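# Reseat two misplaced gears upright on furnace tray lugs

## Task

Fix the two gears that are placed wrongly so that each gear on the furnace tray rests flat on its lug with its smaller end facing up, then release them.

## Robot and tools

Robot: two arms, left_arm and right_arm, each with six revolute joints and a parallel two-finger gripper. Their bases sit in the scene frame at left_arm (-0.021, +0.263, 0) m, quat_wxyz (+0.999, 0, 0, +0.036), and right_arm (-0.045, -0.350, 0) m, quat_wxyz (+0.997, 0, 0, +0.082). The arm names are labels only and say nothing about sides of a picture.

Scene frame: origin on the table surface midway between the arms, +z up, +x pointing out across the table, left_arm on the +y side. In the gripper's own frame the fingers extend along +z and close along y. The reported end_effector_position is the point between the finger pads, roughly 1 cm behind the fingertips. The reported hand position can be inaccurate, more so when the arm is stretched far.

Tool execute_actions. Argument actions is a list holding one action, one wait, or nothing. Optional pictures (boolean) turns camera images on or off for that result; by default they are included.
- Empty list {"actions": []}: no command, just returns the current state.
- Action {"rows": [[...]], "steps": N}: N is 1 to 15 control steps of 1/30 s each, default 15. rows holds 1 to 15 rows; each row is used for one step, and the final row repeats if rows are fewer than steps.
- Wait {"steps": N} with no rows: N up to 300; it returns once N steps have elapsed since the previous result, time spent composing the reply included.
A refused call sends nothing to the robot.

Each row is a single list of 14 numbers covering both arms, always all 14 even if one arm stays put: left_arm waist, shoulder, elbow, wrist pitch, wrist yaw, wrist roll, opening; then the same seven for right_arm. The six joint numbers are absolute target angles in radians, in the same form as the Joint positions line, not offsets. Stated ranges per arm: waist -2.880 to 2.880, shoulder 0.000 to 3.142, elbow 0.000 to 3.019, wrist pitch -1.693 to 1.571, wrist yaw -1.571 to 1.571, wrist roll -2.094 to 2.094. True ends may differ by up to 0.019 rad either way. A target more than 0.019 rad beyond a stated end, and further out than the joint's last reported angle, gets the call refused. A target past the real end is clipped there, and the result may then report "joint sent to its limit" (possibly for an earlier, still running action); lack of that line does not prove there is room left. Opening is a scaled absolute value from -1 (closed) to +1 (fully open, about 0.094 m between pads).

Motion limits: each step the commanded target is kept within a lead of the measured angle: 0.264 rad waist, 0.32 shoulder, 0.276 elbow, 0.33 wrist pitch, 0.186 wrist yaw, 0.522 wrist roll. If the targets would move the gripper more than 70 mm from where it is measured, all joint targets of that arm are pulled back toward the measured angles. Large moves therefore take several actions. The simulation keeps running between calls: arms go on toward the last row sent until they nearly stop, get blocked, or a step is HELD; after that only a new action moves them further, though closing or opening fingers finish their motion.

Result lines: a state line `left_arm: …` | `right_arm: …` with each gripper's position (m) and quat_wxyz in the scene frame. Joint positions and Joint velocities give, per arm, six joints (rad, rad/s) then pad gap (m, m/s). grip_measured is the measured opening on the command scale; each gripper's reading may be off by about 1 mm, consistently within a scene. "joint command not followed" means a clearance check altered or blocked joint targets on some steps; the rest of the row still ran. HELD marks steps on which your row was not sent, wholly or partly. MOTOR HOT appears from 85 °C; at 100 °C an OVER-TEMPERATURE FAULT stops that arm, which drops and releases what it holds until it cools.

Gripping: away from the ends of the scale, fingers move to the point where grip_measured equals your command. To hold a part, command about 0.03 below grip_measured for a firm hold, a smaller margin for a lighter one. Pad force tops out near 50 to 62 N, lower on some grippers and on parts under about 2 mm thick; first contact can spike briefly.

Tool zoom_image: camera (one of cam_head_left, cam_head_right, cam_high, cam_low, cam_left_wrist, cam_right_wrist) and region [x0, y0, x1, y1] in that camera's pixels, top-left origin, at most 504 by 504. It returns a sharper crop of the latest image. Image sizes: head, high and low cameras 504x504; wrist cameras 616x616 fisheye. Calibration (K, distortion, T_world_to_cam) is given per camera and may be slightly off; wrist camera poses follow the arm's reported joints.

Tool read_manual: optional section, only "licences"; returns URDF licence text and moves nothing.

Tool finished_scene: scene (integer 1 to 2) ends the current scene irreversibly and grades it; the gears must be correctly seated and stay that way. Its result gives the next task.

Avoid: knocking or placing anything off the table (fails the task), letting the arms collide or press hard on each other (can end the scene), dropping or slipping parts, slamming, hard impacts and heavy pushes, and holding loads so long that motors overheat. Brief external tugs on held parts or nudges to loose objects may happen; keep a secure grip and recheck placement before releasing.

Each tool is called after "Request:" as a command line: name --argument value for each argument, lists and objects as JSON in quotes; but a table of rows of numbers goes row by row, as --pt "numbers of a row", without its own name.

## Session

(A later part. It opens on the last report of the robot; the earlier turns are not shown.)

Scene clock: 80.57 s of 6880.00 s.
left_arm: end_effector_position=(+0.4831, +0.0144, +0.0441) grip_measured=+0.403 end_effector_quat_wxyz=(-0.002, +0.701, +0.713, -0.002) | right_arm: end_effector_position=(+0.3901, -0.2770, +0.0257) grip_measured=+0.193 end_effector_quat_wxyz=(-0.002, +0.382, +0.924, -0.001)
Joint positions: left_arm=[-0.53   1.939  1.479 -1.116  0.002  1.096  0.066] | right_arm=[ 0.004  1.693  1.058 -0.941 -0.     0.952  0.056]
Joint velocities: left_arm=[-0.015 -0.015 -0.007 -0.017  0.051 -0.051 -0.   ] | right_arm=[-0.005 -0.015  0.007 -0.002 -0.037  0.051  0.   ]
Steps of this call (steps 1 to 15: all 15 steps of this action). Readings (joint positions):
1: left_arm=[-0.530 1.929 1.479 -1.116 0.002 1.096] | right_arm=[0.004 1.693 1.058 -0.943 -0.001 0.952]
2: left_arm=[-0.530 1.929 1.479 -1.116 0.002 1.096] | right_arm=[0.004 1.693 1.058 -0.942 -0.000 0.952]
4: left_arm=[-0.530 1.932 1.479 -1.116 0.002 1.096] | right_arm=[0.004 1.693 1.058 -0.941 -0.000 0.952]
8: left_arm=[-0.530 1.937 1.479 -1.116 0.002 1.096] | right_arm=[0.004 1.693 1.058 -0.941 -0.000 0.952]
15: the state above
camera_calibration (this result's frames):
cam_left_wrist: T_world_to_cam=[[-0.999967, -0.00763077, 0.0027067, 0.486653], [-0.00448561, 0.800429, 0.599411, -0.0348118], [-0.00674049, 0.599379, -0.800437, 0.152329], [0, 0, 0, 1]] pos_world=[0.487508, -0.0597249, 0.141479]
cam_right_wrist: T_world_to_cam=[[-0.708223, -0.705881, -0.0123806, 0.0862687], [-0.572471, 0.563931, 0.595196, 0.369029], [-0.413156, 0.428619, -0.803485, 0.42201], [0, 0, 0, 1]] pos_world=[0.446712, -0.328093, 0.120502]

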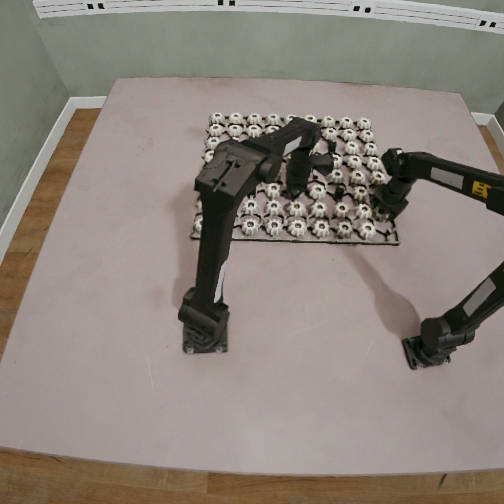

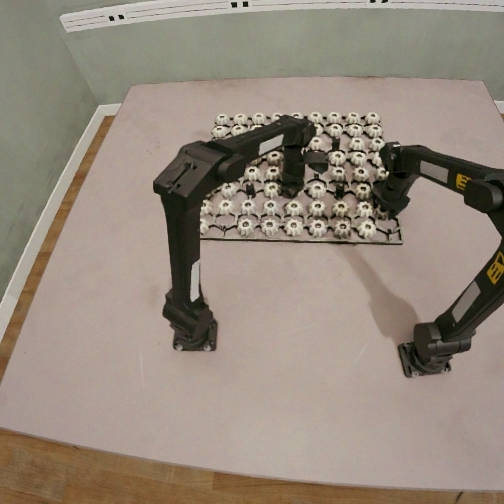

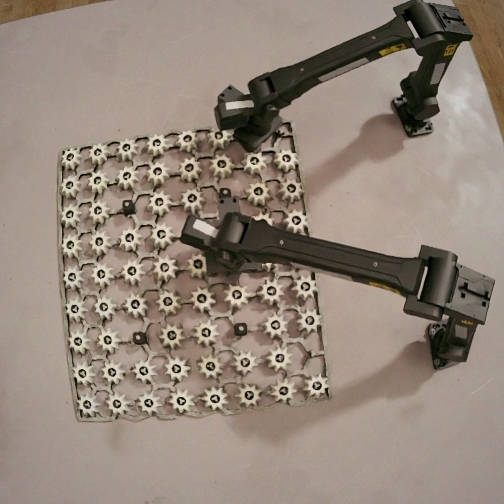

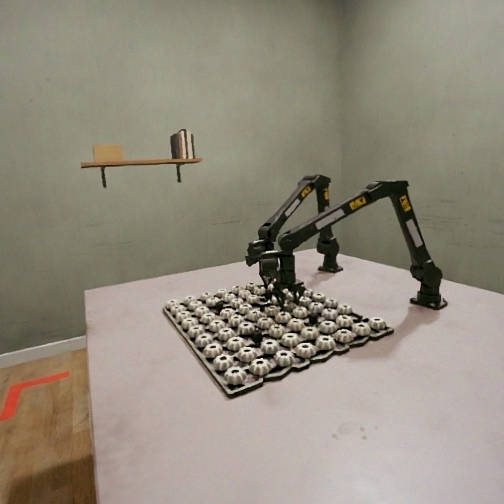

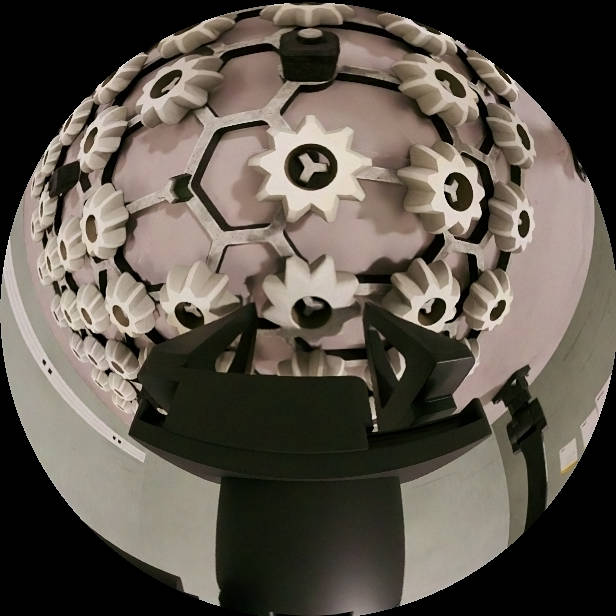

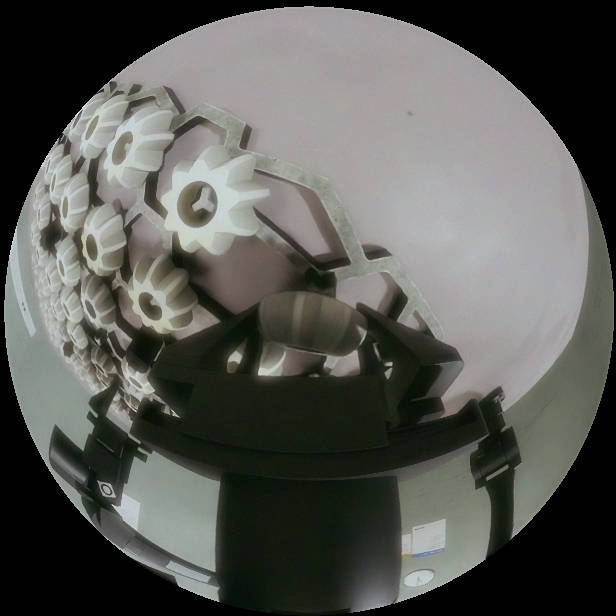

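Request:
execute_actions --actions '[{"rows":[[-0.545,1.98,1.474,-1.09,0,1.11,0.4,0.01,1.58,1.062,-0.93,0,0.94,0.0]],"steps":15}]'

Scene clock: 89.50 s of 6880.00 s.
left_arm: end_effector_position=(+0.4824, +0.0094, +0.0298) grip_measured=+0.403 end_effector_quat_wxyz=(-0.007, +0.704, +0.710, -0.003) | right_arm: end_effector_position=(+0.3921, -0.2767, +0.0626) grip_measured=+0.193 end_effector_quat_wxyz=(+0.034, +0.382, +0.923, +0.021)
Joint positions: left_arm=[-0.538  1.965  1.479 -1.1    0.002  1.096  0.066] | right_arm=[ 0.004  1.593  1.043 -0.94  -0.     0.952  0.056]
Joint velocities: left_arm=[-0.024 -0.015 -0.002 -0.002 -0.037 -0.081 -0.   ] | right_arm=[-0.015  0.005 -0.007  0.002 -0.037 -0.007  0.   ]
Steps of this call (steps 1 to 15: the robot went on to your last target; steps 16 to 90: nothing new was sent; then 5.43 s passed at rest; steps 91 to 105: all 15 steps of this action). Readings (joint positions):
91: left_arm=[-0.530 1.940 1.479 -1.114 0.002 1.096] | right_arm=[0.004 1.688 1.058 -0.941 -0.000 0.952]
92: left_arm=[-0.531 1.941 1.479 -1.109 0.002 1.096] | right_arm=[0.004 1.679 1.052 -0.940 -0.000 0.952]
94: left_arm=[-0.533 1.947 1.479 -1.102 0.002 1.096] | right_arm=[0.004 1.651 1.044 -0.940 -0.000 0.952]
98: left_arm=[-0.537 1.961 1.479 -1.100 0.002 1.096] | right_arm=[0.004 1.604 1.043 -0.940 -0.000 0.952]
105: the state above
camera_calibration (this result's frames):
cam_left_wrist: T_world_to_cam=[[-0.999933, 0.000729806, 0.0115734, 0.485592], [0.00756063, 0.797763, 0.602924, -0.0281916], [-0.00879285, 0.602971, -0.797715, 0.144712], [0, 0, 0, 1]] pos_world=[0.487044, -0.0651213, 0.126816]
cam_right_wrist: T_world_to_cam=[[-0.704214, -0.705203, -0.0822853, 0.0913274], [-0.621074, 0.555715, 0.552673, 0.367412], [-0.34402, 0.440306, -0.829326, 0.430103], [0, 0, 0, 1]] pos_world=[0.440468, -0.329149, 0.161151]

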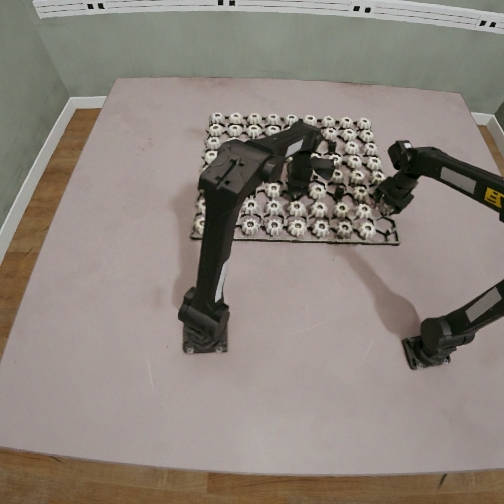

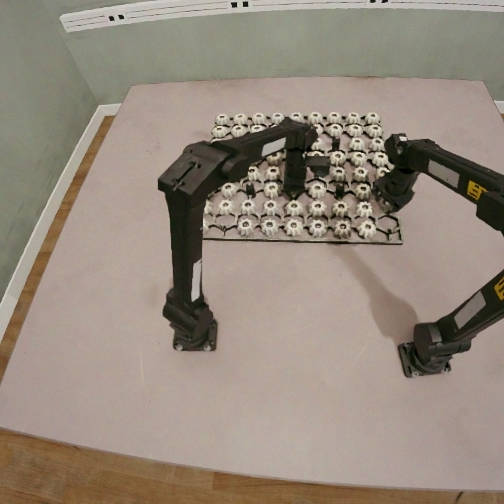

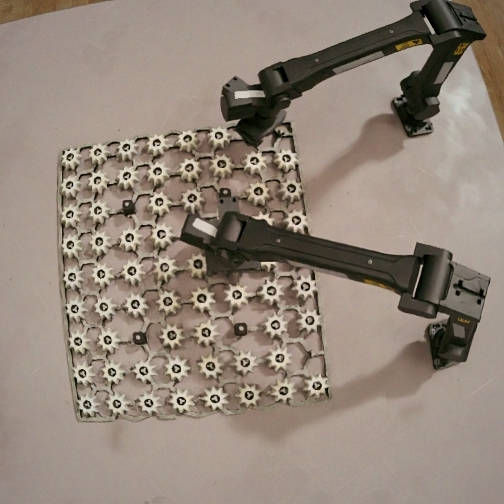

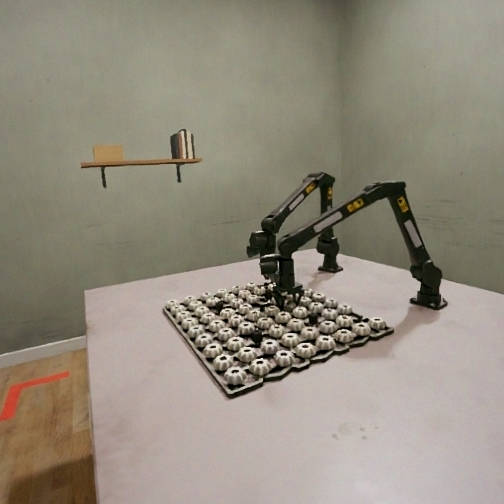

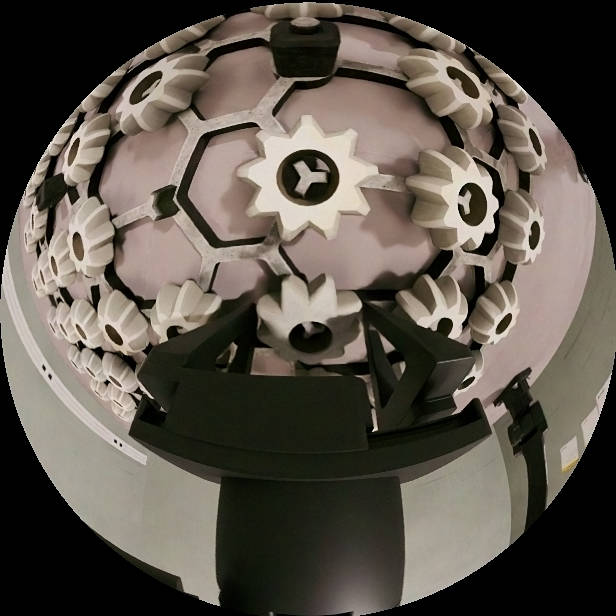

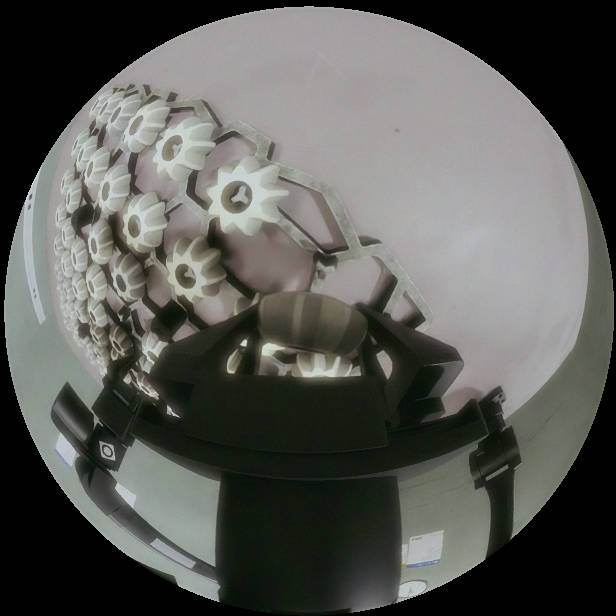

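Request:
execute_actions --actions '[{"rows":[[-0.545,1.975,1.474,-1.09,0,1.11,0.0,0.01,1.52,1.062,-0.93,0,0.94,0.0]],"steps":12}]' --pictures false

Request:
execute_actions --actions '[{"rows":[[-0.545,1.84,1.474,-1.09,0,1.11,0.0,-0.3,1.52,1.062,-0.93,0,0.94,0.0]],"steps":15}]' --pictures false

Request:
execute_actions --actions '[{"rows":[[-0.8,1.5,1.3,-1.0,0,0.8,0.0,-0.3,1.64,1.062,-0.93,0,0.94,0.0]],"steps":15}]' --pictures false

Request:
execute_actions --actions '[{"rows":[[-1.3,0.9,1.0,-0.7,0,0.3,0.0,-0.3,1.69,1.062,-0.93,0,0.94,0.0]],"steps":15}]' --pictures false

Request:
execute_actions --actions '[{"rows":[[-1.682,0.372,0.70,-0.316,0,0.0,0.0,-0.3,1.72,1.062,-0.92,0,0.94,0.0]],"steps":15}]' --pictures false

Request:
execute_actions --actions '[{"steps":30}]'

Scene clock: 106.80 s of 6880.00 s.
left_arm: end_effector_position=(+0.4826, +0.0094, +0.0298) grip_measured=+0.195 end_effector_quat_wxyz=(-0.007, +0.704, +0.710, -0.003) | right_arm: end_effector_position=(+0.3945, -0.2763, +0.0830) grip_measured=+0.193 end_effector_quat_wxyz=(+0.054, +0.381, +0.922, +0.034)
Joint positions: left_arm=[-0.538  1.965  1.479 -1.099  0.001  1.096  0.056] | right_arm=[ 0.004  1.545  1.042 -0.94  -0.     0.952  0.056]
Joint velocities: left_arm=[ 0.015 -0.005 -0.012  0.007  0.022 -0.007  0.001] | right_arm=[-0.015 -0.024 -0.007 -0.017  0.007 -0.022  0.001]
Steps of this call (steps 1 to 15: the robot went on to your last target; steps 16 to 90: nothing new was sent; then 13.90 s passed at rest; steps 91 to 102: all 12 steps of this action). Readings (joint positions):
91: left_arm=[-0.538 1.965 1.479 -1.100 0.002 1.096] | right_arm=[0.004 1.591 1.043 -0.940 -0.000 0.952]
92: left_arm=[-0.538 1.965 1.479 -1.100 0.001 1.096] | right_arm=[0.004 1.588 1.042 -0.940 -0.000 0.952]
94: left_arm=[-0.538 1.965 1.479 -1.099 0.001 1.096] | right_arm=[0.004 1.576 1.042 -0.940 -0.000 0.952]
98: left_arm=[-0.538 1.965 1.479 -1.099 0.001 1.096] | right_arm=[0.004 1.551 1.042 -0.940 -0.000 0.952]
102: the state above

Scene clock: 107.30 s of 6880.00 s.
left_arm: end_effector_position=(+0.4849, +0.0082, +0.0837) grip_measured=+0.195 end_effector_quat_wxyz=(+0.040, +0.703, +0.710, +0.012) | right_arm: end_effector_position=(+0.3937, -0.4271, +0.0827) grip_measured=+0.194 end_effector_quat_wxyz=(+0.060, +0.531, +0.845, +0.022)
Joint positions: left_arm=[-0.538  1.856  1.464 -1.095  0.001  1.096  0.056] | right_arm=[-0.334  1.545  1.041 -0.94   0.005  0.952  0.056]
Joint velocities: left_arm=[-0.015 -0.005 -0.007 -0.002 -0.007 -0.066  0.   ] | right_arm=[ 0.317 -0.005 -0.012  0.012 -0.081 -0.007 -0.   ]
Steps of this call (steps 1 to 15: all 15 steps of this action). Readings (joint positions):
1: left_arm=[-0.538 1.960 1.478 -1.098 0.001 1.096] | right_arm=[-0.006 1.545 1.042 -0.940 -0.006 0.952]
2: left_arm=[-0.538 1.953 1.472 -1.096 0.001 1.096] | right_arm=[-0.023 1.545 1.041 -0.940 -0.012 0.952]
4: left_arm=[-0.538 1.930 1.464 -1.095 0.001 1.096] | right_arm=[-0.092 1.545 1.041 -0.940 -0.012 0.952]
8: left_arm=[-0.538 1.881 1.464 -1.095 0.001 1.096] | right_arm=[-0.274 1.545 1.041 -0.940 0.000 0.952]
15: the state above

Scene clock: 107.80 s of 6880.00 s.
left_arm: end_effector_position=(+0.3594, -0.0940, +0.1813) grip_measured=+0.195 end_effector_quat_wxyz=(+0.149, +0.713, +0.685, +0.006) | right_arm: end_effector_position=(+0.3864, -0.4074, +0.0265) grip_measured=+0.194 end_effector_quat_wxyz=(-0.002, +0.515, +0.857, -0.001)
Joint positions: left_arm=[-0.824  1.543  1.293 -1.02   0.003  0.86   0.056] | right_arm=[-0.294  1.677  1.039 -0.937 -0.     0.952  0.056]
Joint velocities: left_arm=[-0.249 -0.65   0.002  0.12   0.007 -0.33   0.   ] | right_arm=[-0.005 -0.015 -0.012 -0.007  0.007  0.007  0.   ]
Steps of this call (steps 1 to 15: all 15 steps of this action). Readings (joint positions):
1: left_arm=[-0.544 1.851 1.454 -1.087 -0.001 1.082] | right_arm=[-0.323 1.551 1.041 -0.940 0.004 0.952]
2: left_arm=[-0.550 1.838 1.436 -1.073 -0.004 1.064] | right_arm=[-0.313 1.561 1.043 -0.938 0.002 0.952]
4: left_arm=[-0.580 1.803 1.393 -1.061 -0.005 1.031] | right_arm=[-0.298 1.597 1.043 -0.937 0.000 0.952]
8: left_arm=[-0.675 1.718 1.327 -1.048 -0.005 0.970] | right_arm=[-0.294 1.669 1.042 -0.937 -0.000 0.952]
15: the state above

Scene clock: 108.30 s of 6880.00 s.
left_arm: end_effector_position=(+0.1232, -0.1435, +0.3204) grip_measured=+0.195 end_effector_quat_wxyz=(+0.370, +0.672, +0.621, -0.159) | right_arm: end_effector_position=(+0.3836, -0.4071, +0.0159) grip_measured=+0.194 end_effector_quat_wxyz=(-0.014, +0.515, +0.857, -0.006)
Joint positions: left_arm=[-1.3    0.983  0.992 -0.751  0.003  0.422  0.056] | right_arm=[-0.294  1.703  1.039 -0.937 -0.     0.952  0.056]
Joint velocities: left_arm=[-0.493 -1.128 -0.046  0.256  0.037 -0.696  0.   ] | right_arm=[-0.015 -0.015  0.002  0.007 -0.022 -0.022 -0.   ]
Steps of this call (steps 1 to 15: all 15 steps of this action). Readings (joint positions):
1: left_arm=[-0.839 1.514 1.276 -0.989 0.000 0.823] | right_arm=[-0.294 1.678 1.039 -0.937 -0.000 0.952]
2: left_arm=[-0.855 1.476 1.241 -0.934 -0.005 0.778] | right_arm=[-0.294 1.679 1.039 -0.937 -0.000 0.952]
4: left_arm=[-0.912 1.394 1.164 -0.870 -0.006 0.702] | right_arm=[-0.294 1.685 1.039 -0.937 -0.000 0.952]
8: left_arm=[-1.070 1.245 1.060 -0.817 -0.005 0.592] | right_arm=[-0.294 1.699 1.039 -0.937 -0.000 0.952]
15: the state above

Scene clock: 108.80 s of 6880.00 s.
left_arm: end_effector_position=(-0.0361, -0.0247, +0.4564) grip_measured=+0.195 end_effector_quat_wxyz=(+0.504, +0.517, +0.470, -0.507) | right_arm: end_effector_position=(+0.3827, -0.4072, +0.0096) grip_measured=+0.194 end_effector_quat_wxyz=(-0.019, +0.515, +0.857, -0.008)
Joint positions: left_arm=[-1.692  0.326  0.687 -0.338  0.003  0.045  0.056] | right_arm=[-0.295  1.718  1.039 -0.933 -0.001  0.951  0.056]
Joint velocities: left_arm=[ 0.044  0.151 -0.007  0.002  0.007 -0.198 -0.001] | right_arm=[ 0.005 -0.015  0.002  0.002 -0.037  0.081 -0.   ]
Steps of this call (steps 1 to 15: all 15 steps of this action). Readings (joint positions):
1: left_arm=[-1.324 0.939 0.970 -0.709 -0.003 0.380] | right_arm=[-0.294 1.704 1.039 -0.936 -0.000 0.952]
2: left_arm=[-1.358 0.882 0.928 -0.634 -0.008 0.337] | right_arm=[-0.294 1.706 1.039 -0.935 -0.000 0.952]
4: left_arm=[-1.457 0.758 0.834 -0.526 -0.007 0.268] | right_arm=[-0.294 1.715 1.039 -0.933 -0.000 0.952]
8: left_arm=[-1.644 0.514 0.711 -0.425 0.005 0.159] | right_arm=[-0.295 1.718 1.039 -0.933 -0.001 0.951]
15: the state above

Scene clock: 109.80 s of 6880.00 s.
left_arm: end_effector_position=(-0.0365, -0.0443, +0.4390) grip_measured=+0.195 end_effector_quat_wxyz=(+0.481, +0.526, +0.494, -0.498) | right_arm: end_effector_position=(+0.3827, -0.4072, +0.0096) grip_measured=+0.194 end_effector_quat_wxyz=(-0.019, +0.515, +0.857, -0.008)
Joint positions: left_arm=[-1.69   0.388  0.686 -0.338  0.002  0.014  0.056] | right_arm=[-0.295  1.718  1.039 -0.933 -0.001  0.951  0.056]
Joint velocities: left_arm=[-0.015 -0.015 -0.007 -0.002  0.007 -0.037 -0.   ] | right_arm=[-0.005 -0.005  0.002  0.012  0.022 -0.007 -0.   ]
Steps of this call (steps 1 to 30: the robot went on to your last target). Readings (joint positions):
1: left_arm=[-1.690 0.333 0.687 -0.338 0.002 0.039] | right_arm=[-0.295 1.718 1.039 -0.933 -0.001 0.951]
2: left_arm=[-1.690 0.343 0.687 -0.338 0.002 0.034] | right_arm=[-0.295 1.718 1.039 -0.933 -0.001 0.951]
4: left_arm=[-1.690 0.364 0.687 -0.338 0.002 0.027] | right_arm=[-0.295 1.718 1.039 -0.933 -0.001 0.951]
8: left_arm=[-1.690 0.388 0.686 -0.338 0.002 0.019] | right_arm=[-0.295 1.718 1.039 -0.933 -0.001 0.951]
30: the state above
All arms were judged still, so your last target was given up. Only a new action makes them travel on or press farther. Fingers that are still opening or closing keep moving.
camera_calibration (this result's frames):
cam_left_wrist: T_world_to_cam=[[-0.998605, 0.0468519, -0.0243335, -0.0200291], [0.0484017, 0.628411, -0.776374, 0.371375], [-0.0210832, -0.776469, -0.629802, 0.363723], [0, 0, 0, 1]] pos_world=[-0.0303079, 0.0499822, 0.516912]
cam_right_wrist: T_world_to_cam=[[-0.88452, -0.466216, 0.0163399, 0.153719], [-0.35997, 0.704388, 0.611767, 0.423458], [-0.296725, 0.535239, -0.790869, 0.460602], [0, 0, 0, 1]] pos_world=[0.425072, -0.473144, 0.102707]

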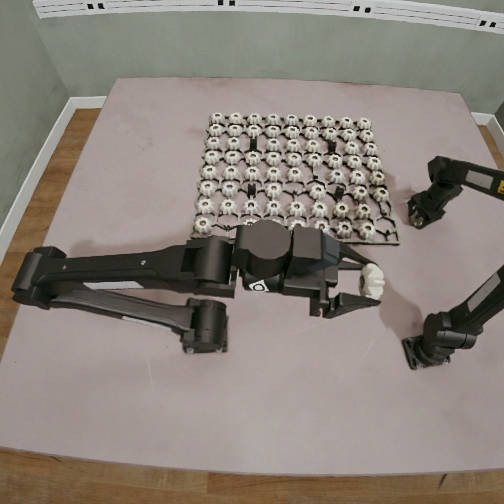

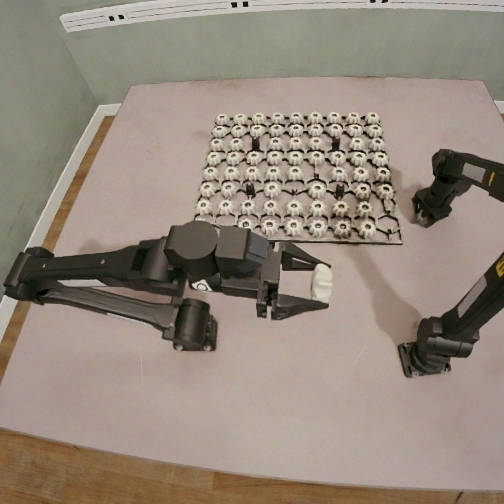

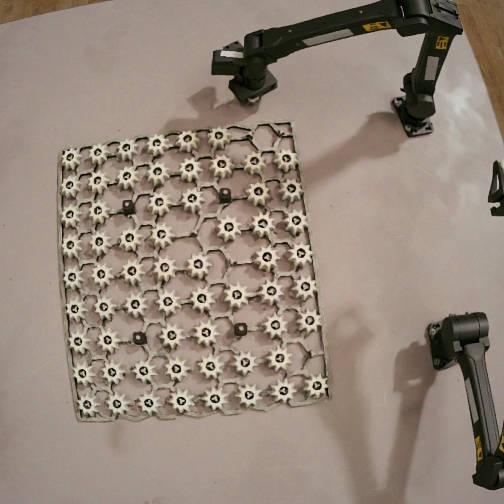

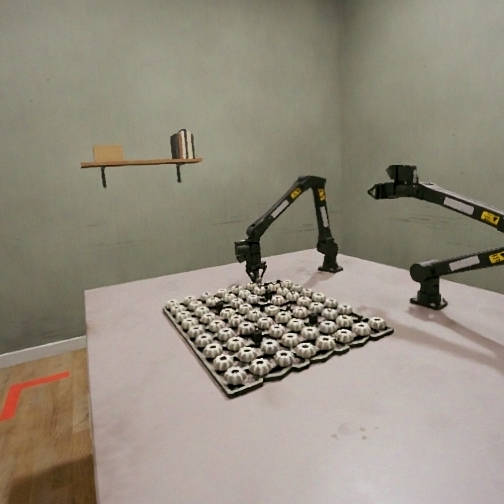

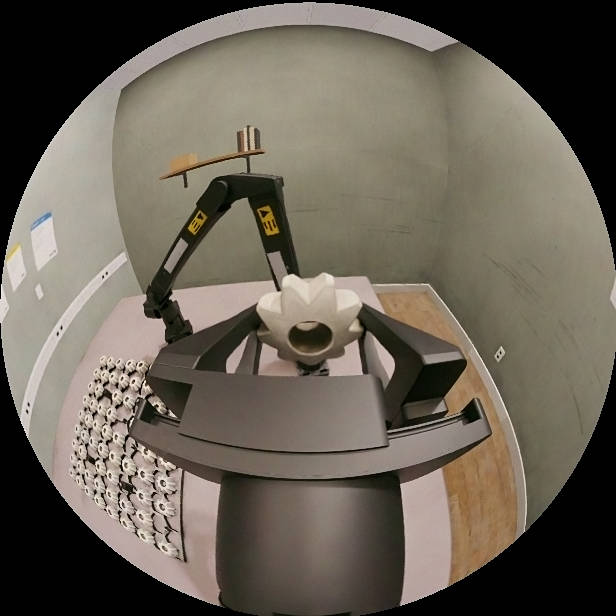

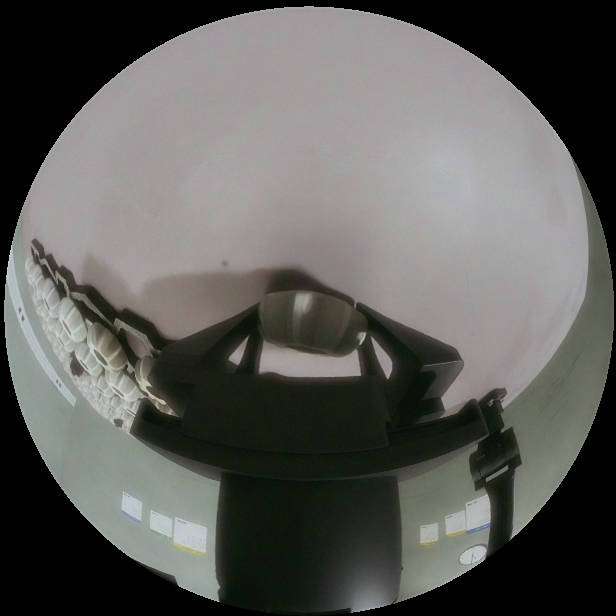

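Still tilted; release.

Request:
execute_actions --actions '[{"rows":[[-1.682,0.372,0.70,-0.316,0,0.0,0.0,-0.3,1.715,1.062,-0.92,0,0.94,0.4]],"steps":15}]'

Scene clock: 115.70 s of 6880.00 s.
left_arm: end_effector_position=(-0.0365, -0.0443, +0.4390) grip_measured=+0.195 end_effector_quat_wxyz=(+0.481, +0.526, +0.494, -0.498) | right_arm: end_effector_position=(+0.3829, -0.4074, +0.0096) grip_measured=+0.398 end_effector_quat_wxyz=(-0.018, +0.515, +0.857, -0.008)
Joint positions: left_arm=[-1.69   0.388  0.686 -0.338  0.002  0.014  0.056] | right_arm=[-0.295  1.718  1.039 -0.932  0.     0.951  0.066]
Joint velocities: left_arm=[ 0.015  0.005  0.002  0.017 -0.022  0.037  0.   ] | right_arm=[-0.015 -0.015  0.002 -0.007 -0.051  0.066  0.   ]
Steps of this call (steps 1 to 90: nothing new was sent; then 2.40 s passed at rest; steps 91 to 105: all 15 steps of this action). Readings (joint positions):
91: left_arm=[-1.690 0.388 0.686 -0.338 0.002 0.014] | right_arm=[-0.295 1.718 1.039 -0.933 -0.001 0.951]
92: left_arm=[-1.690 0.388 0.686 -0.338 0.002 0.014] | right_arm=[-0.295 1.718 1.039 -0.933 -0.001 0.951]
94: left_arm=[-1.690 0.388 0.686 -0.338 0.002 0.014] | right_arm=[-0.295 1.718 1.039 -0.933 -0.001 0.951]
98: left_arm=[-1.690 0.388 0.686 -0.338 0.002 0.014] | right_arm=[-0.295 1.718 1.039 -0.932 -0.000 0.951]
105: the state above
camera_calibration (this result's frames):
cam_left_wrist: T_world_to_cam=[[-0.998605, 0.0468519, -0.0243335, -0.0200291], [0.0484017, 0.628411, -0.776374, 0.371375], [-0.0210832, -0.776469, -0.629802, 0.363723], [0, 0, 0, 1]] pos_world=[-0.0303079, 0.0499822, 0.516912]
cam_right_wrist: T_world_to_cam=[[-0.884516, -0.466229, 0.0161584, 0.153791], [-0.360393, 0.7049, 0.610928, 0.424011], [-0.296223, 0.534552, -0.791521, 0.460263], [0, 0, 0, 1]] pos_world=[0.425182, -0.473218, 0.102783]

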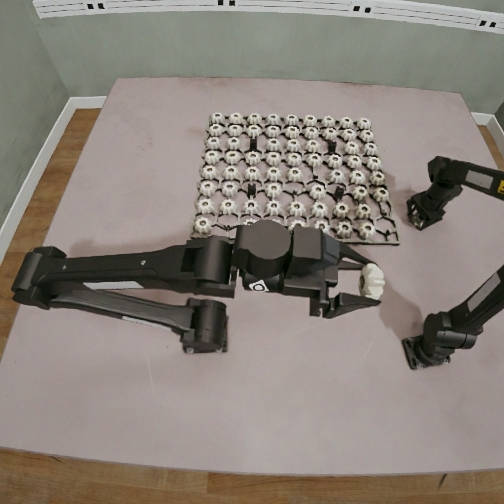

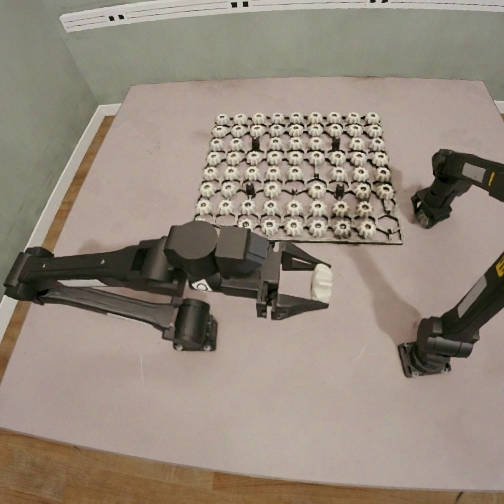

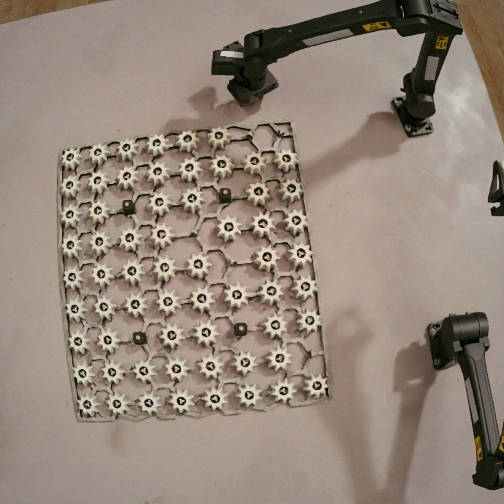

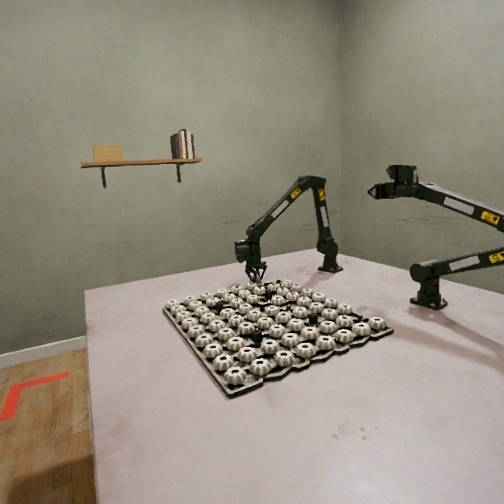

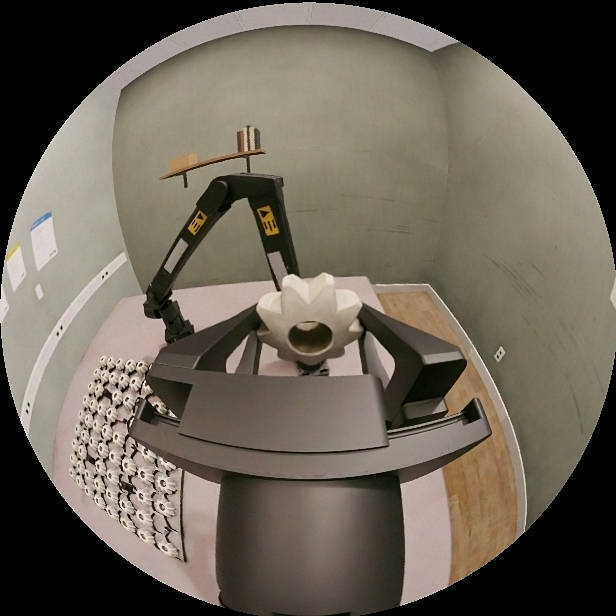

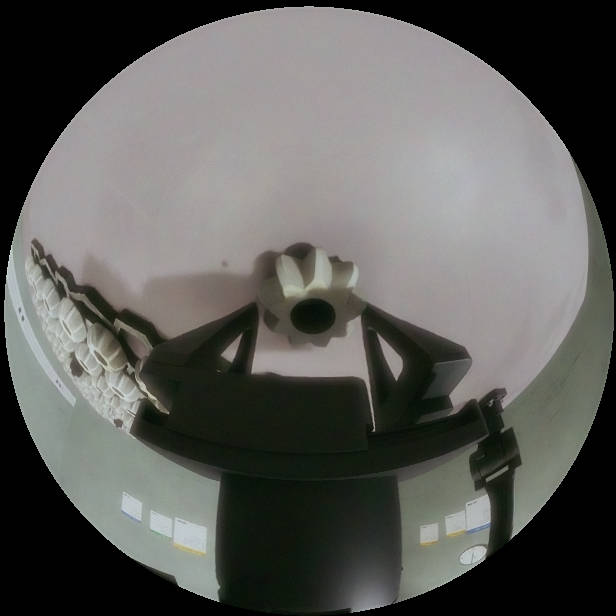

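Request:
execute_actions --actions '[{"rows":[[-1.682,0.372,0.70,-0.316,0,0.0,0.0,-0.327,1.70,1.062,-0.885,0,0.94,0.45]],"steps":15}]'

Scene clock: 126.43 s of 6880.00 s.
left_arm: end_effector_position=(-0.0365, -0.0443, +0.4390) grip_measured=+0.195 end_effector_quat_wxyz=(+0.481, +0.526, +0.494, -0.498) | right_arm: end_effector_position=(+0.3892, -0.4221, +0.0098) grip_measured=+0.448 end_effector_quat_wxyz=(-0.003, +0.529, +0.849, -0.001)
Joint positions: left_arm=[-1.69   0.388  0.686 -0.338  0.002  0.014  0.056] | right_arm=[-0.326  1.717  1.039 -0.898  0.     0.951  0.068]
Joint velocities: left_arm=[ 0.005  0.005  0.002 -0.012 -0.081 -0.037  0.001] | right_arm=[ 0.005 -0.015 -0.007 -0.002 -0.066  0.051  0.001]
Steps of this call (steps 1 to 15: the robot went on to your last target; steps 16 to 90: nothing new was sent; then 7.23 s passed at rest; steps 91 to 105: all 15 steps of this action). Readings (joint positions):
91: left_arm=[-1.690 0.388 0.686 -0.338 0.002 0.014] | right_arm=[-0.297 1.718 1.039 -0.927 0.000 0.951]
92: left_arm=[-1.690 0.388 0.686 -0.338 0.002 0.014] | right_arm=[-0.299 1.718 1.039 -0.917 0.000 0.951]
94: left_arm=[-1.690 0.388 0.686 -0.338 0.002 0.014] | right_arm=[-0.309 1.717 1.039 -0.904 0.000 0.951]
98: left_arm=[-1.690 0.388 0.686 -0.338 0.002 0.014] | right_arm=[-0.325 1.717 1.039 -0.899 0.000 0.951]
105: the state above
camera_calibration (this result's frames):
cam_left_wrist: T_world_to_cam=[[-0.998605, 0.0468519, -0.0243335, -0.0200291], [0.0484017, 0.628411, -0.776374, 0.371375], [-0.0210832, -0.776469, -0.629802, 0.363723], [0, 0, 0, 1]] pos_world=[-0.0303079, 0.0499822, 0.516912]
cam_right_wrist: T_world_to_cam=[[-0.898734, -0.438326, -0.0121613, 0.170107], [-0.358826, 0.719222, 0.594949, 0.442195], [-0.252035, 0.539064, -0.803671, 0.45493], [0, 0, 0, 1]] pos_world=[0.42621, -0.48871, 0.1046]

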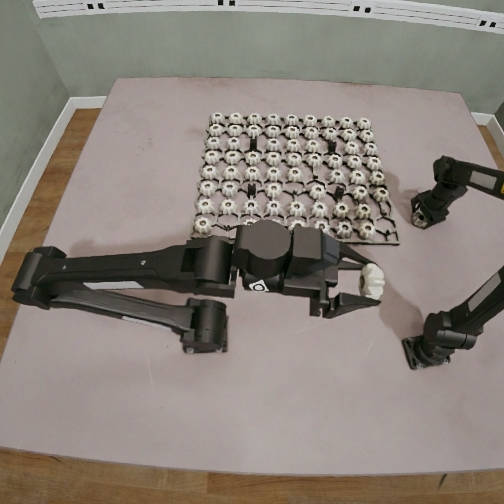

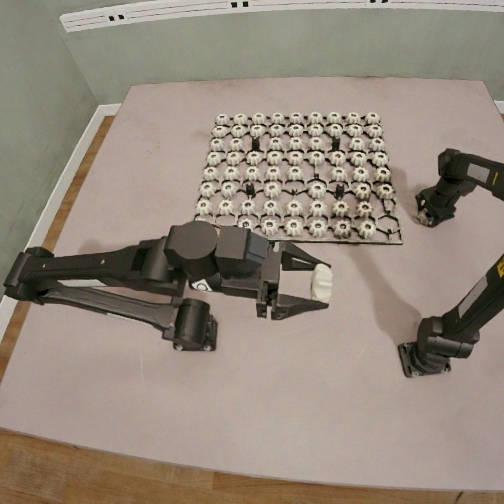

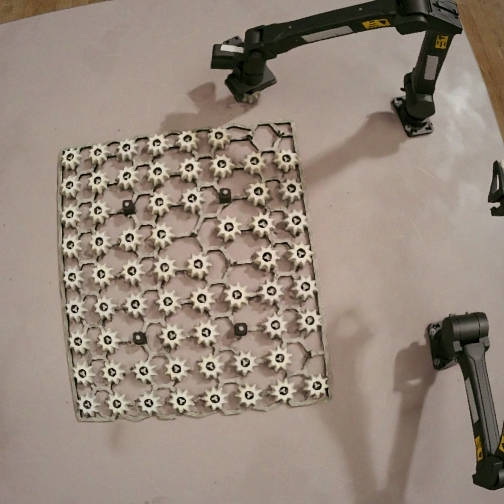

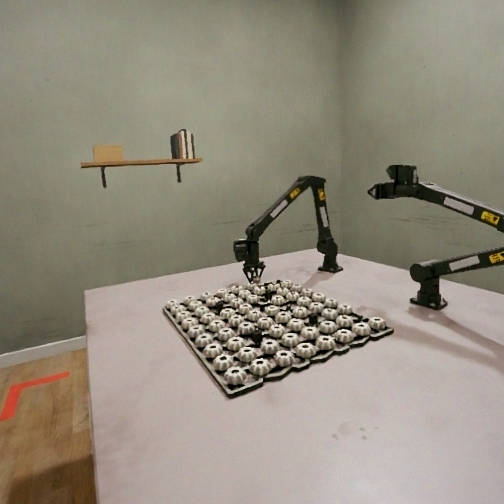

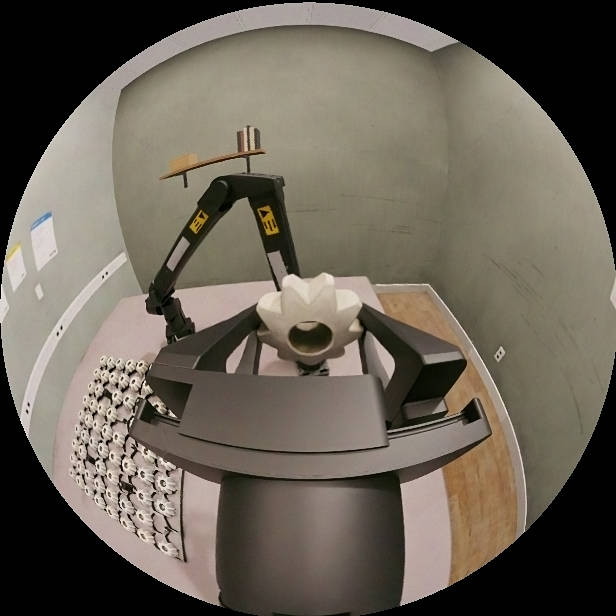

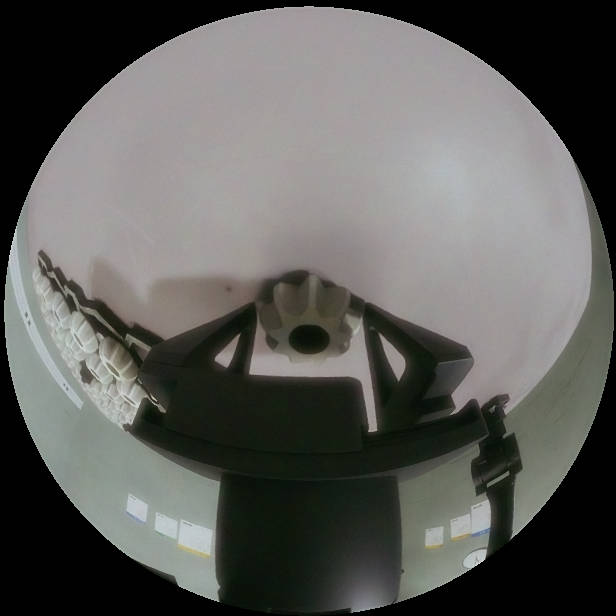

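Request:
execute_actions --actions '[{"rows":[[-1.682,0.372,0.70,-0.316,0,0.0,0.0,-0.327,1.70,1.062,-0.885,0,0.94,0.0]],"steps":12}]' --pictures false

Request:
execute_actions --actions '[{"rows":[[-1.682,0.372,0.70,-0.316,0,0.0,0.0,-0.327,1.50,1.062,-0.885,0,0.94,0.0]],"steps":15}]' --pictures false

Request:
execute_actions --actions '[{"rows":[[-1.682,0.372,0.70,-0.316,0,0.0,0.0,-0.2,1.55,1.19,-1.07,0,-1.455,0.0]],"steps":15}]' --pictures false

Request:
execute_actions --actions '[{"rows":[[-1.682,0.372,0.70,-0.316,0,0.0,0.0,-0.049,1.58,1.19,-1.07,0,-1.455,0.0]],"steps":15}]' --pictures false

Request:
execute_actions --actions '[{"rows":[[-1.682,0.372,0.70,-0.316,0,0.0,0.0,-0.049,1.63,1.19,-1.07,0,-1.455,0.0]],"steps":15}]' --pictures false

Request:
execute_actions --actions '[{"steps":15}]'

Scene clock: 147.53 s of 6880.00 s.
left_arm: end_effector_position=(-0.0365, -0.0443, +0.4390) grip_measured=+0.195 end_effector_quat_wxyz=(+0.481, +0.526, +0.494, -0.498) | right_arm: end_effector_position=(+0.3896, -0.4222, +0.0099) grip_measured=+0.216 end_effector_quat_wxyz=(-0.002, +0.529, +0.849, -0.001)
Joint positions: left_arm=[-1.69   0.388  0.686 -0.338  0.002  0.014  0.056] | right_arm=[-0.326  1.717  1.039 -0.897  0.     0.951  0.057]
Joint velocities: left_arm=[ 0.005  0.005  0.012 -0.012 -0.022 -0.066  0.001] | right_arm=[-0.005 -0.015 -0.007  0.002  0.007 -0.022 -0.   ]
Steps of this call (steps 1 to 15: the robot went on to your last target; steps 16 to 90: nothing new was sent; then 17.70 s passed at rest; steps 91 to 102: all 12 steps of this action). Readings (joint positions):
91: left_arm=[-1.690 0.388 0.686 -0.338 0.002 0.014] | right_arm=[-0.326 1.717 1.039 -0.898 0.000 0.951]
92: left_arm=[-1.690 0.388 0.686 -0.338 0.002 0.014] | right_arm=[-0.326 1.717 1.039 -0.898 0.000 0.951]
94: left_arm=[-1.690 0.388 0.686 -0.338 0.002 0.014] | right_arm=[-0.326 1.717 1.039 -0.897 0.000 0.951]
98: left_arm=[-1.690 0.388 0.686 -0.338 0.002 0.014] | right_arm=[-0.326 1.717 1.039 -0.897 0.000 0.951]
102: the state above

Scene clock: 148.03 s of 6880.00 s.
left_arm: end_effector_position=(-0.0365, -0.0443, +0.4390) grip_measured=+0.195 end_effector_quat_wxyz=(+0.481, +0.526, +0.494, -0.498) | right_arm: end_effector_position=(+0.4008, -0.4241, +0.1019) grip_measured=+0.216 end_effector_quat_wxyz=(+0.097, +0.526, +0.844, +0.040)
Joint positions: left_arm=[-1.69   0.388  0.686 -0.338  0.002  0.014  0.056] | right_arm=[-0.326  1.491  1.026 -0.896  0.     0.951  0.057]
Joint velocities: left_arm=[-0.005 -0.024 -0.002 -0.002 -0.066 -0.007 -0.001] | right_arm=[-0.015  0.142 -0.007  0.002  0.081  0.007  0.   ]
Steps of this call (steps 1 to 15: all 15 steps of this action). Readings (joint positions):
1: left_arm=[-1.690 0.388 0.686 -0.338 0.002 0.014] | right_arm=[-0.326 1.710 1.039 -0.896 0.000 0.951]
2: left_arm=[-1.690 0.388 0.686 -0.338 0.002 0.014] | right_arm=[-0.326 1.699 1.034 -0.896 0.000 0.951]
4: left_arm=[-1.690 0.388 0.686 -0.338 0.002 0.014] | right_arm=[-0.326 1.655 1.027 -0.896 0.000 0.951]
8: left_arm=[-1.690 0.388 0.686 -0.338 0.002 0.014] | right_arm=[-0.326 1.545 1.026 -0.896 0.000 0.951]
15: the state above

Scene clock: 148.53 s of 6880.00 s.
left_arm: end_effector_position=(-0.0365, -0.0443, +0.4390) grip_measured=+0.195 end_effector_quat_wxyz=(+0.481, +0.526, +0.494, -0.498) | right_arm: end_effector_position=(+0.4056, -0.3629, +0.0989) grip_measured=+0.216 end_effector_quat_wxyz=(+0.032, -0.228, +0.973, -0.007)
Joint positions: left_arm=[-1.69   0.388  0.686 -0.338  0.002  0.014  0.056] | right_arm=[-0.191  1.573  1.127 -1.06  -0.002 -0.487  0.057]
Joint velocities: left_arm=[-0.005  0.005 -0.002 -0.007 -0.007  0.007 -0.   ] | right_arm=[-0.112  0.005  0.002 -0.012  0.007 -2.747 -0.001]
Steps of this call (steps 1 to 15: all 15 steps of this action). Readings (joint positions):
1: left_arm=[-1.690 0.388 0.686 -0.338 0.002 0.014] | right_arm=[-0.319 1.501 1.038 -0.925 0.005 0.878]
2: left_arm=[-1.690 0.388 0.686 -0.338 0.002 0.014] | right_arm=[-0.305 1.518 1.062 -0.982 0.009 0.780]
4: left_arm=[-1.690 0.388 0.686 -0.338 0.002 0.014] | right_arm=[-0.258 1.550 1.102 -1.037 0.006 0.586]
8: left_arm=[-1.690 0.388 0.686 -0.338 0.002 0.014] | right_arm=[-0.180 1.573 1.127 -1.052 -0.003 0.195]
15: the state above

Scene clock: 149.03 s of 6880.00 s.
left_arm: end_effector_position=(-0.0365, -0.0443, +0.4390) grip_measured=+0.195 end_effector_quat_wxyz=(+0.481, +0.526, +0.494, -0.498) | right_arm: end_effector_position=(+0.4015, -0.2942, +0.0905) grip_measured=+0.217 end_effector_quat_wxyz=(+0.019, -0.688, +0.726, -0.012)
Joint positions: left_arm=[-1.69   0.388  0.686 -0.338  0.002  0.014  0.056] | right_arm=[-0.039  1.593  1.127 -1.06  -0.003 -1.393  0.057]
Joint velocities: left_arm=[-0.005 -0.005 -0.012 -0.017  0.022 -0.037 -0.   ] | right_arm=[-0.171 -0.015  0.012  0.007 -0.022 -0.315 -0.   ]
Steps of this call (steps 1 to 15: all 15 steps of this action). Readings (joint positions):
1: left_arm=[-1.690 0.388 0.686 -0.338 0.002 0.014] | right_arm=[-0.186 1.574 1.127 -1.060 0.004 -0.583]
2: left_arm=[-1.690 0.388 0.686 -0.338 0.002 0.014] | right_arm=[-0.173 1.575 1.127 -1.060 0.009 -0.679]
4: left_arm=[-1.690 0.388 0.686 -0.338 0.002 0.014] | right_arm=[-0.121 1.580 1.127 -1.060 0.007 -0.873]
8: left_arm=[-1.690 0.388 0.686 -0.338 0.002 0.014] | right_arm=[-0.026 1.591 1.127 -1.060 -0.004 -1.201]
15: the state above

Scene clock: 149.53 s of 6880.00 s.
left_arm: end_effector_position=(-0.0365, -0.0443, +0.4390) grip_measured=+0.195 end_effector_quat_wxyz=(+0.481, +0.526, +0.494, -0.498) | right_arm: end_effector_position=(+0.4010, -0.2995, +0.0669) grip_measured=+0.216 end_effector_quat_wxyz=(-0.004, -0.701, +0.713, +0.004)
Joint positions: left_arm=[-1.69   0.388  0.686 -0.338  0.002  0.014  0.056] | right_arm=[-0.05   1.652  1.132 -1.061 -0.001 -1.441  0.057]
Joint velocities: left_arm=[-0.005 -0.005  0.002  0.002 -0.022 -0.037 -0.   ] | right_arm=[-0.005  0.005 -0.002  0.017 -0.022 -0.037  0.001]
Steps of this call (steps 1 to 15: all 15 steps of this action). Readings (joint positions):
1: left_arm=[-1.690 0.388 0.686 -0.338 0.002 0.014] | right_arm=[-0.043 1.595 1.127 -1.061 -0.002 -1.403]
2: left_arm=[-1.690 0.388 0.686 -0.338 0.002 0.014] | right_arm=[-0.047 1.600 1.130 -1.061 -0.001 -1.411]
4: left_arm=[-1.690 0.388 0.686 -0.338 0.002 0.014] | right_arm=[-0.050 1.615 1.132 -1.061 -0.001 -1.422]
8: left_arm=[-1.690 0.388 0.686 -0.338 0.002 0.014] | right_arm=[-0.050 1.645 1.132 -1.061 -0.001 -1.434]
15: the state above

Scene clock: 150.03 s of 6880.00 s.
left_arm: end_effector_position=(-0.0365, -0.0443, +0.4390) grip_measured=+0.195 end_effector_quat_wxyz=(+0.481, +0.526, +0.494, -0.498) | right_arm: end_effector_position=(+0.4010, -0.2995, +0.0669) grip_measured=+0.216 end_effector_quat_wxyz=(-0.004, -0.702, +0.712, +0.004)
Joint positions: left_arm=[-1.69   0.388  0.686 -0.338  0.002  0.014  0.056] | right_arm=[-0.05   1.652  1.132 -1.061 -0.001 -1.442  0.057]
Joint velocities: left_arm=[-0.015 -0.024  0.002  0.012 -0.051 -0.066  0.001] | right_arm=[-0.005 -0.015 -0.007 -0.022 -0.022  0.007  0.001]
Steps of this call (steps 1 to 15: the robot went on to your last target). Readings (joint positions):
1: left_arm=[-1.690 0.388 0.686 -0.338 0.002 0.014] | right_arm=[-0.050 1.652 1.132 -1.061 -0.001 -1.441]
2: left_arm=[-1.690 0.388 0.686 -0.338 0.002 0.014] | right_arm=[-0.050 1.652 1.132 -1.061 -0.001 -1.441]
4: left_arm=[-1.690 0.388 0.686 -0.338 0.002 0.014] | right_arm=[-0.050 1.652 1.132 -1.061 -0.001 -1.442]
8: left_arm=[-1.690 0.388 0.686 -0.338 0.002 0.014] | right_arm=[-0.050 1.652 1.132 -1.061 -0.001 -1.442]
15: the state above
All arms were judged still, so your last target was given up. Only a new action makes them travel on or press farther. Fingers that are still opening or closing keep moving.
camera_calibration (this result's frames):
cam_left_wrist: T_world_to_cam=[[-0.998605, 0.0468519, -0.0243335, -0.0200291], [0.0484017, 0.628411, -0.776374, 0.371375], [-0.0210832, -0.776469, -0.629802, 0.363723], [0, 0, 0, 1]] pos_world=[-0.0303079, 0.0499822, 0.516912]
cam_right_wrist: T_world_to_cam=[[0.999478, -0.0178273, -0.0269401, -0.399141], [0.00159053, -0.805774, 0.592221, -0.276833], [-0.0322653, -0.591955, -0.805325, 0.0109917], [0, 0, 0, 1]] pos_world=[0.399728, -0.223674, 0.162045]

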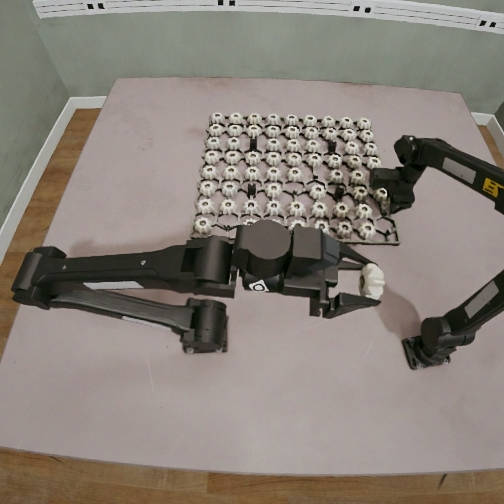

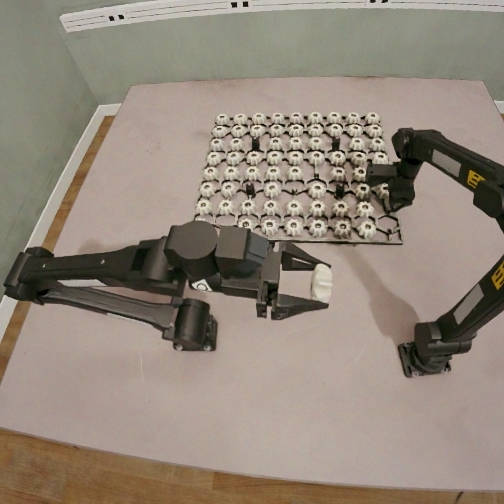

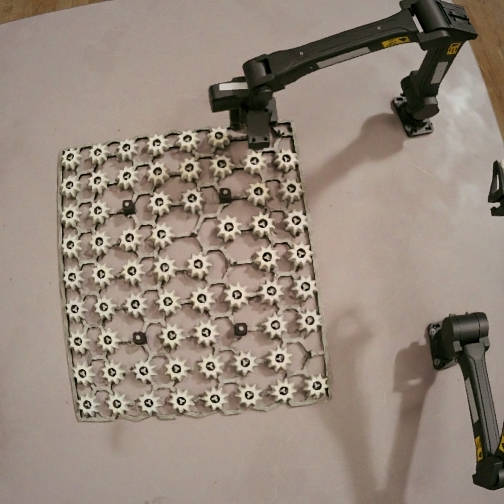

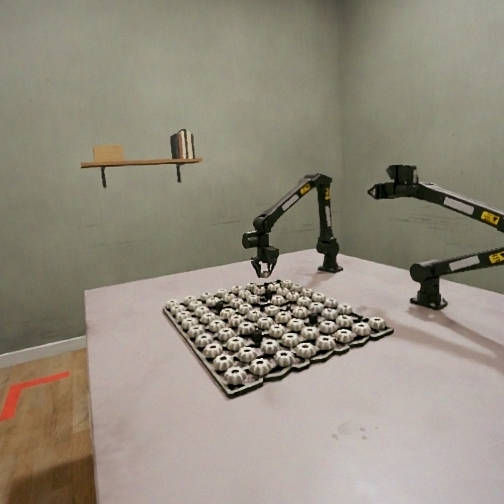

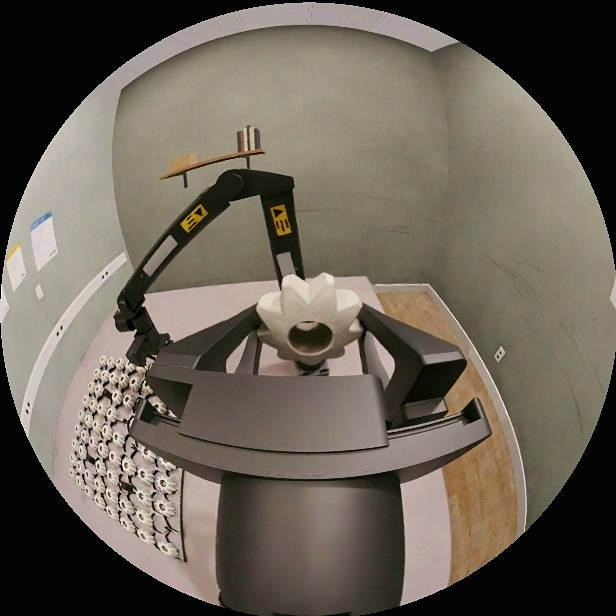

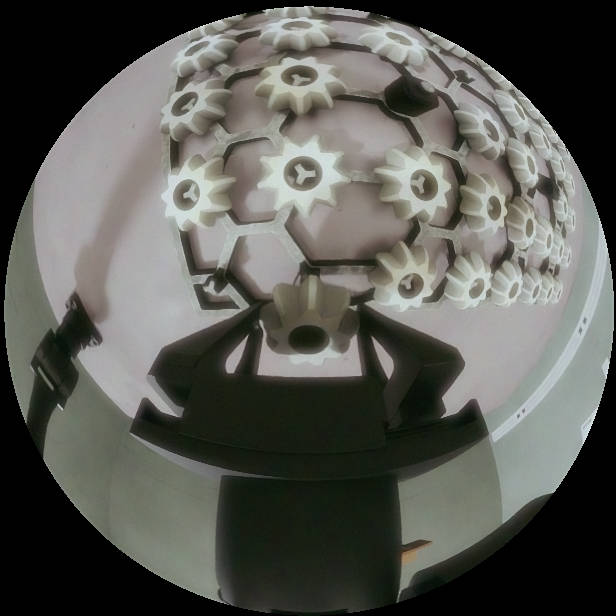

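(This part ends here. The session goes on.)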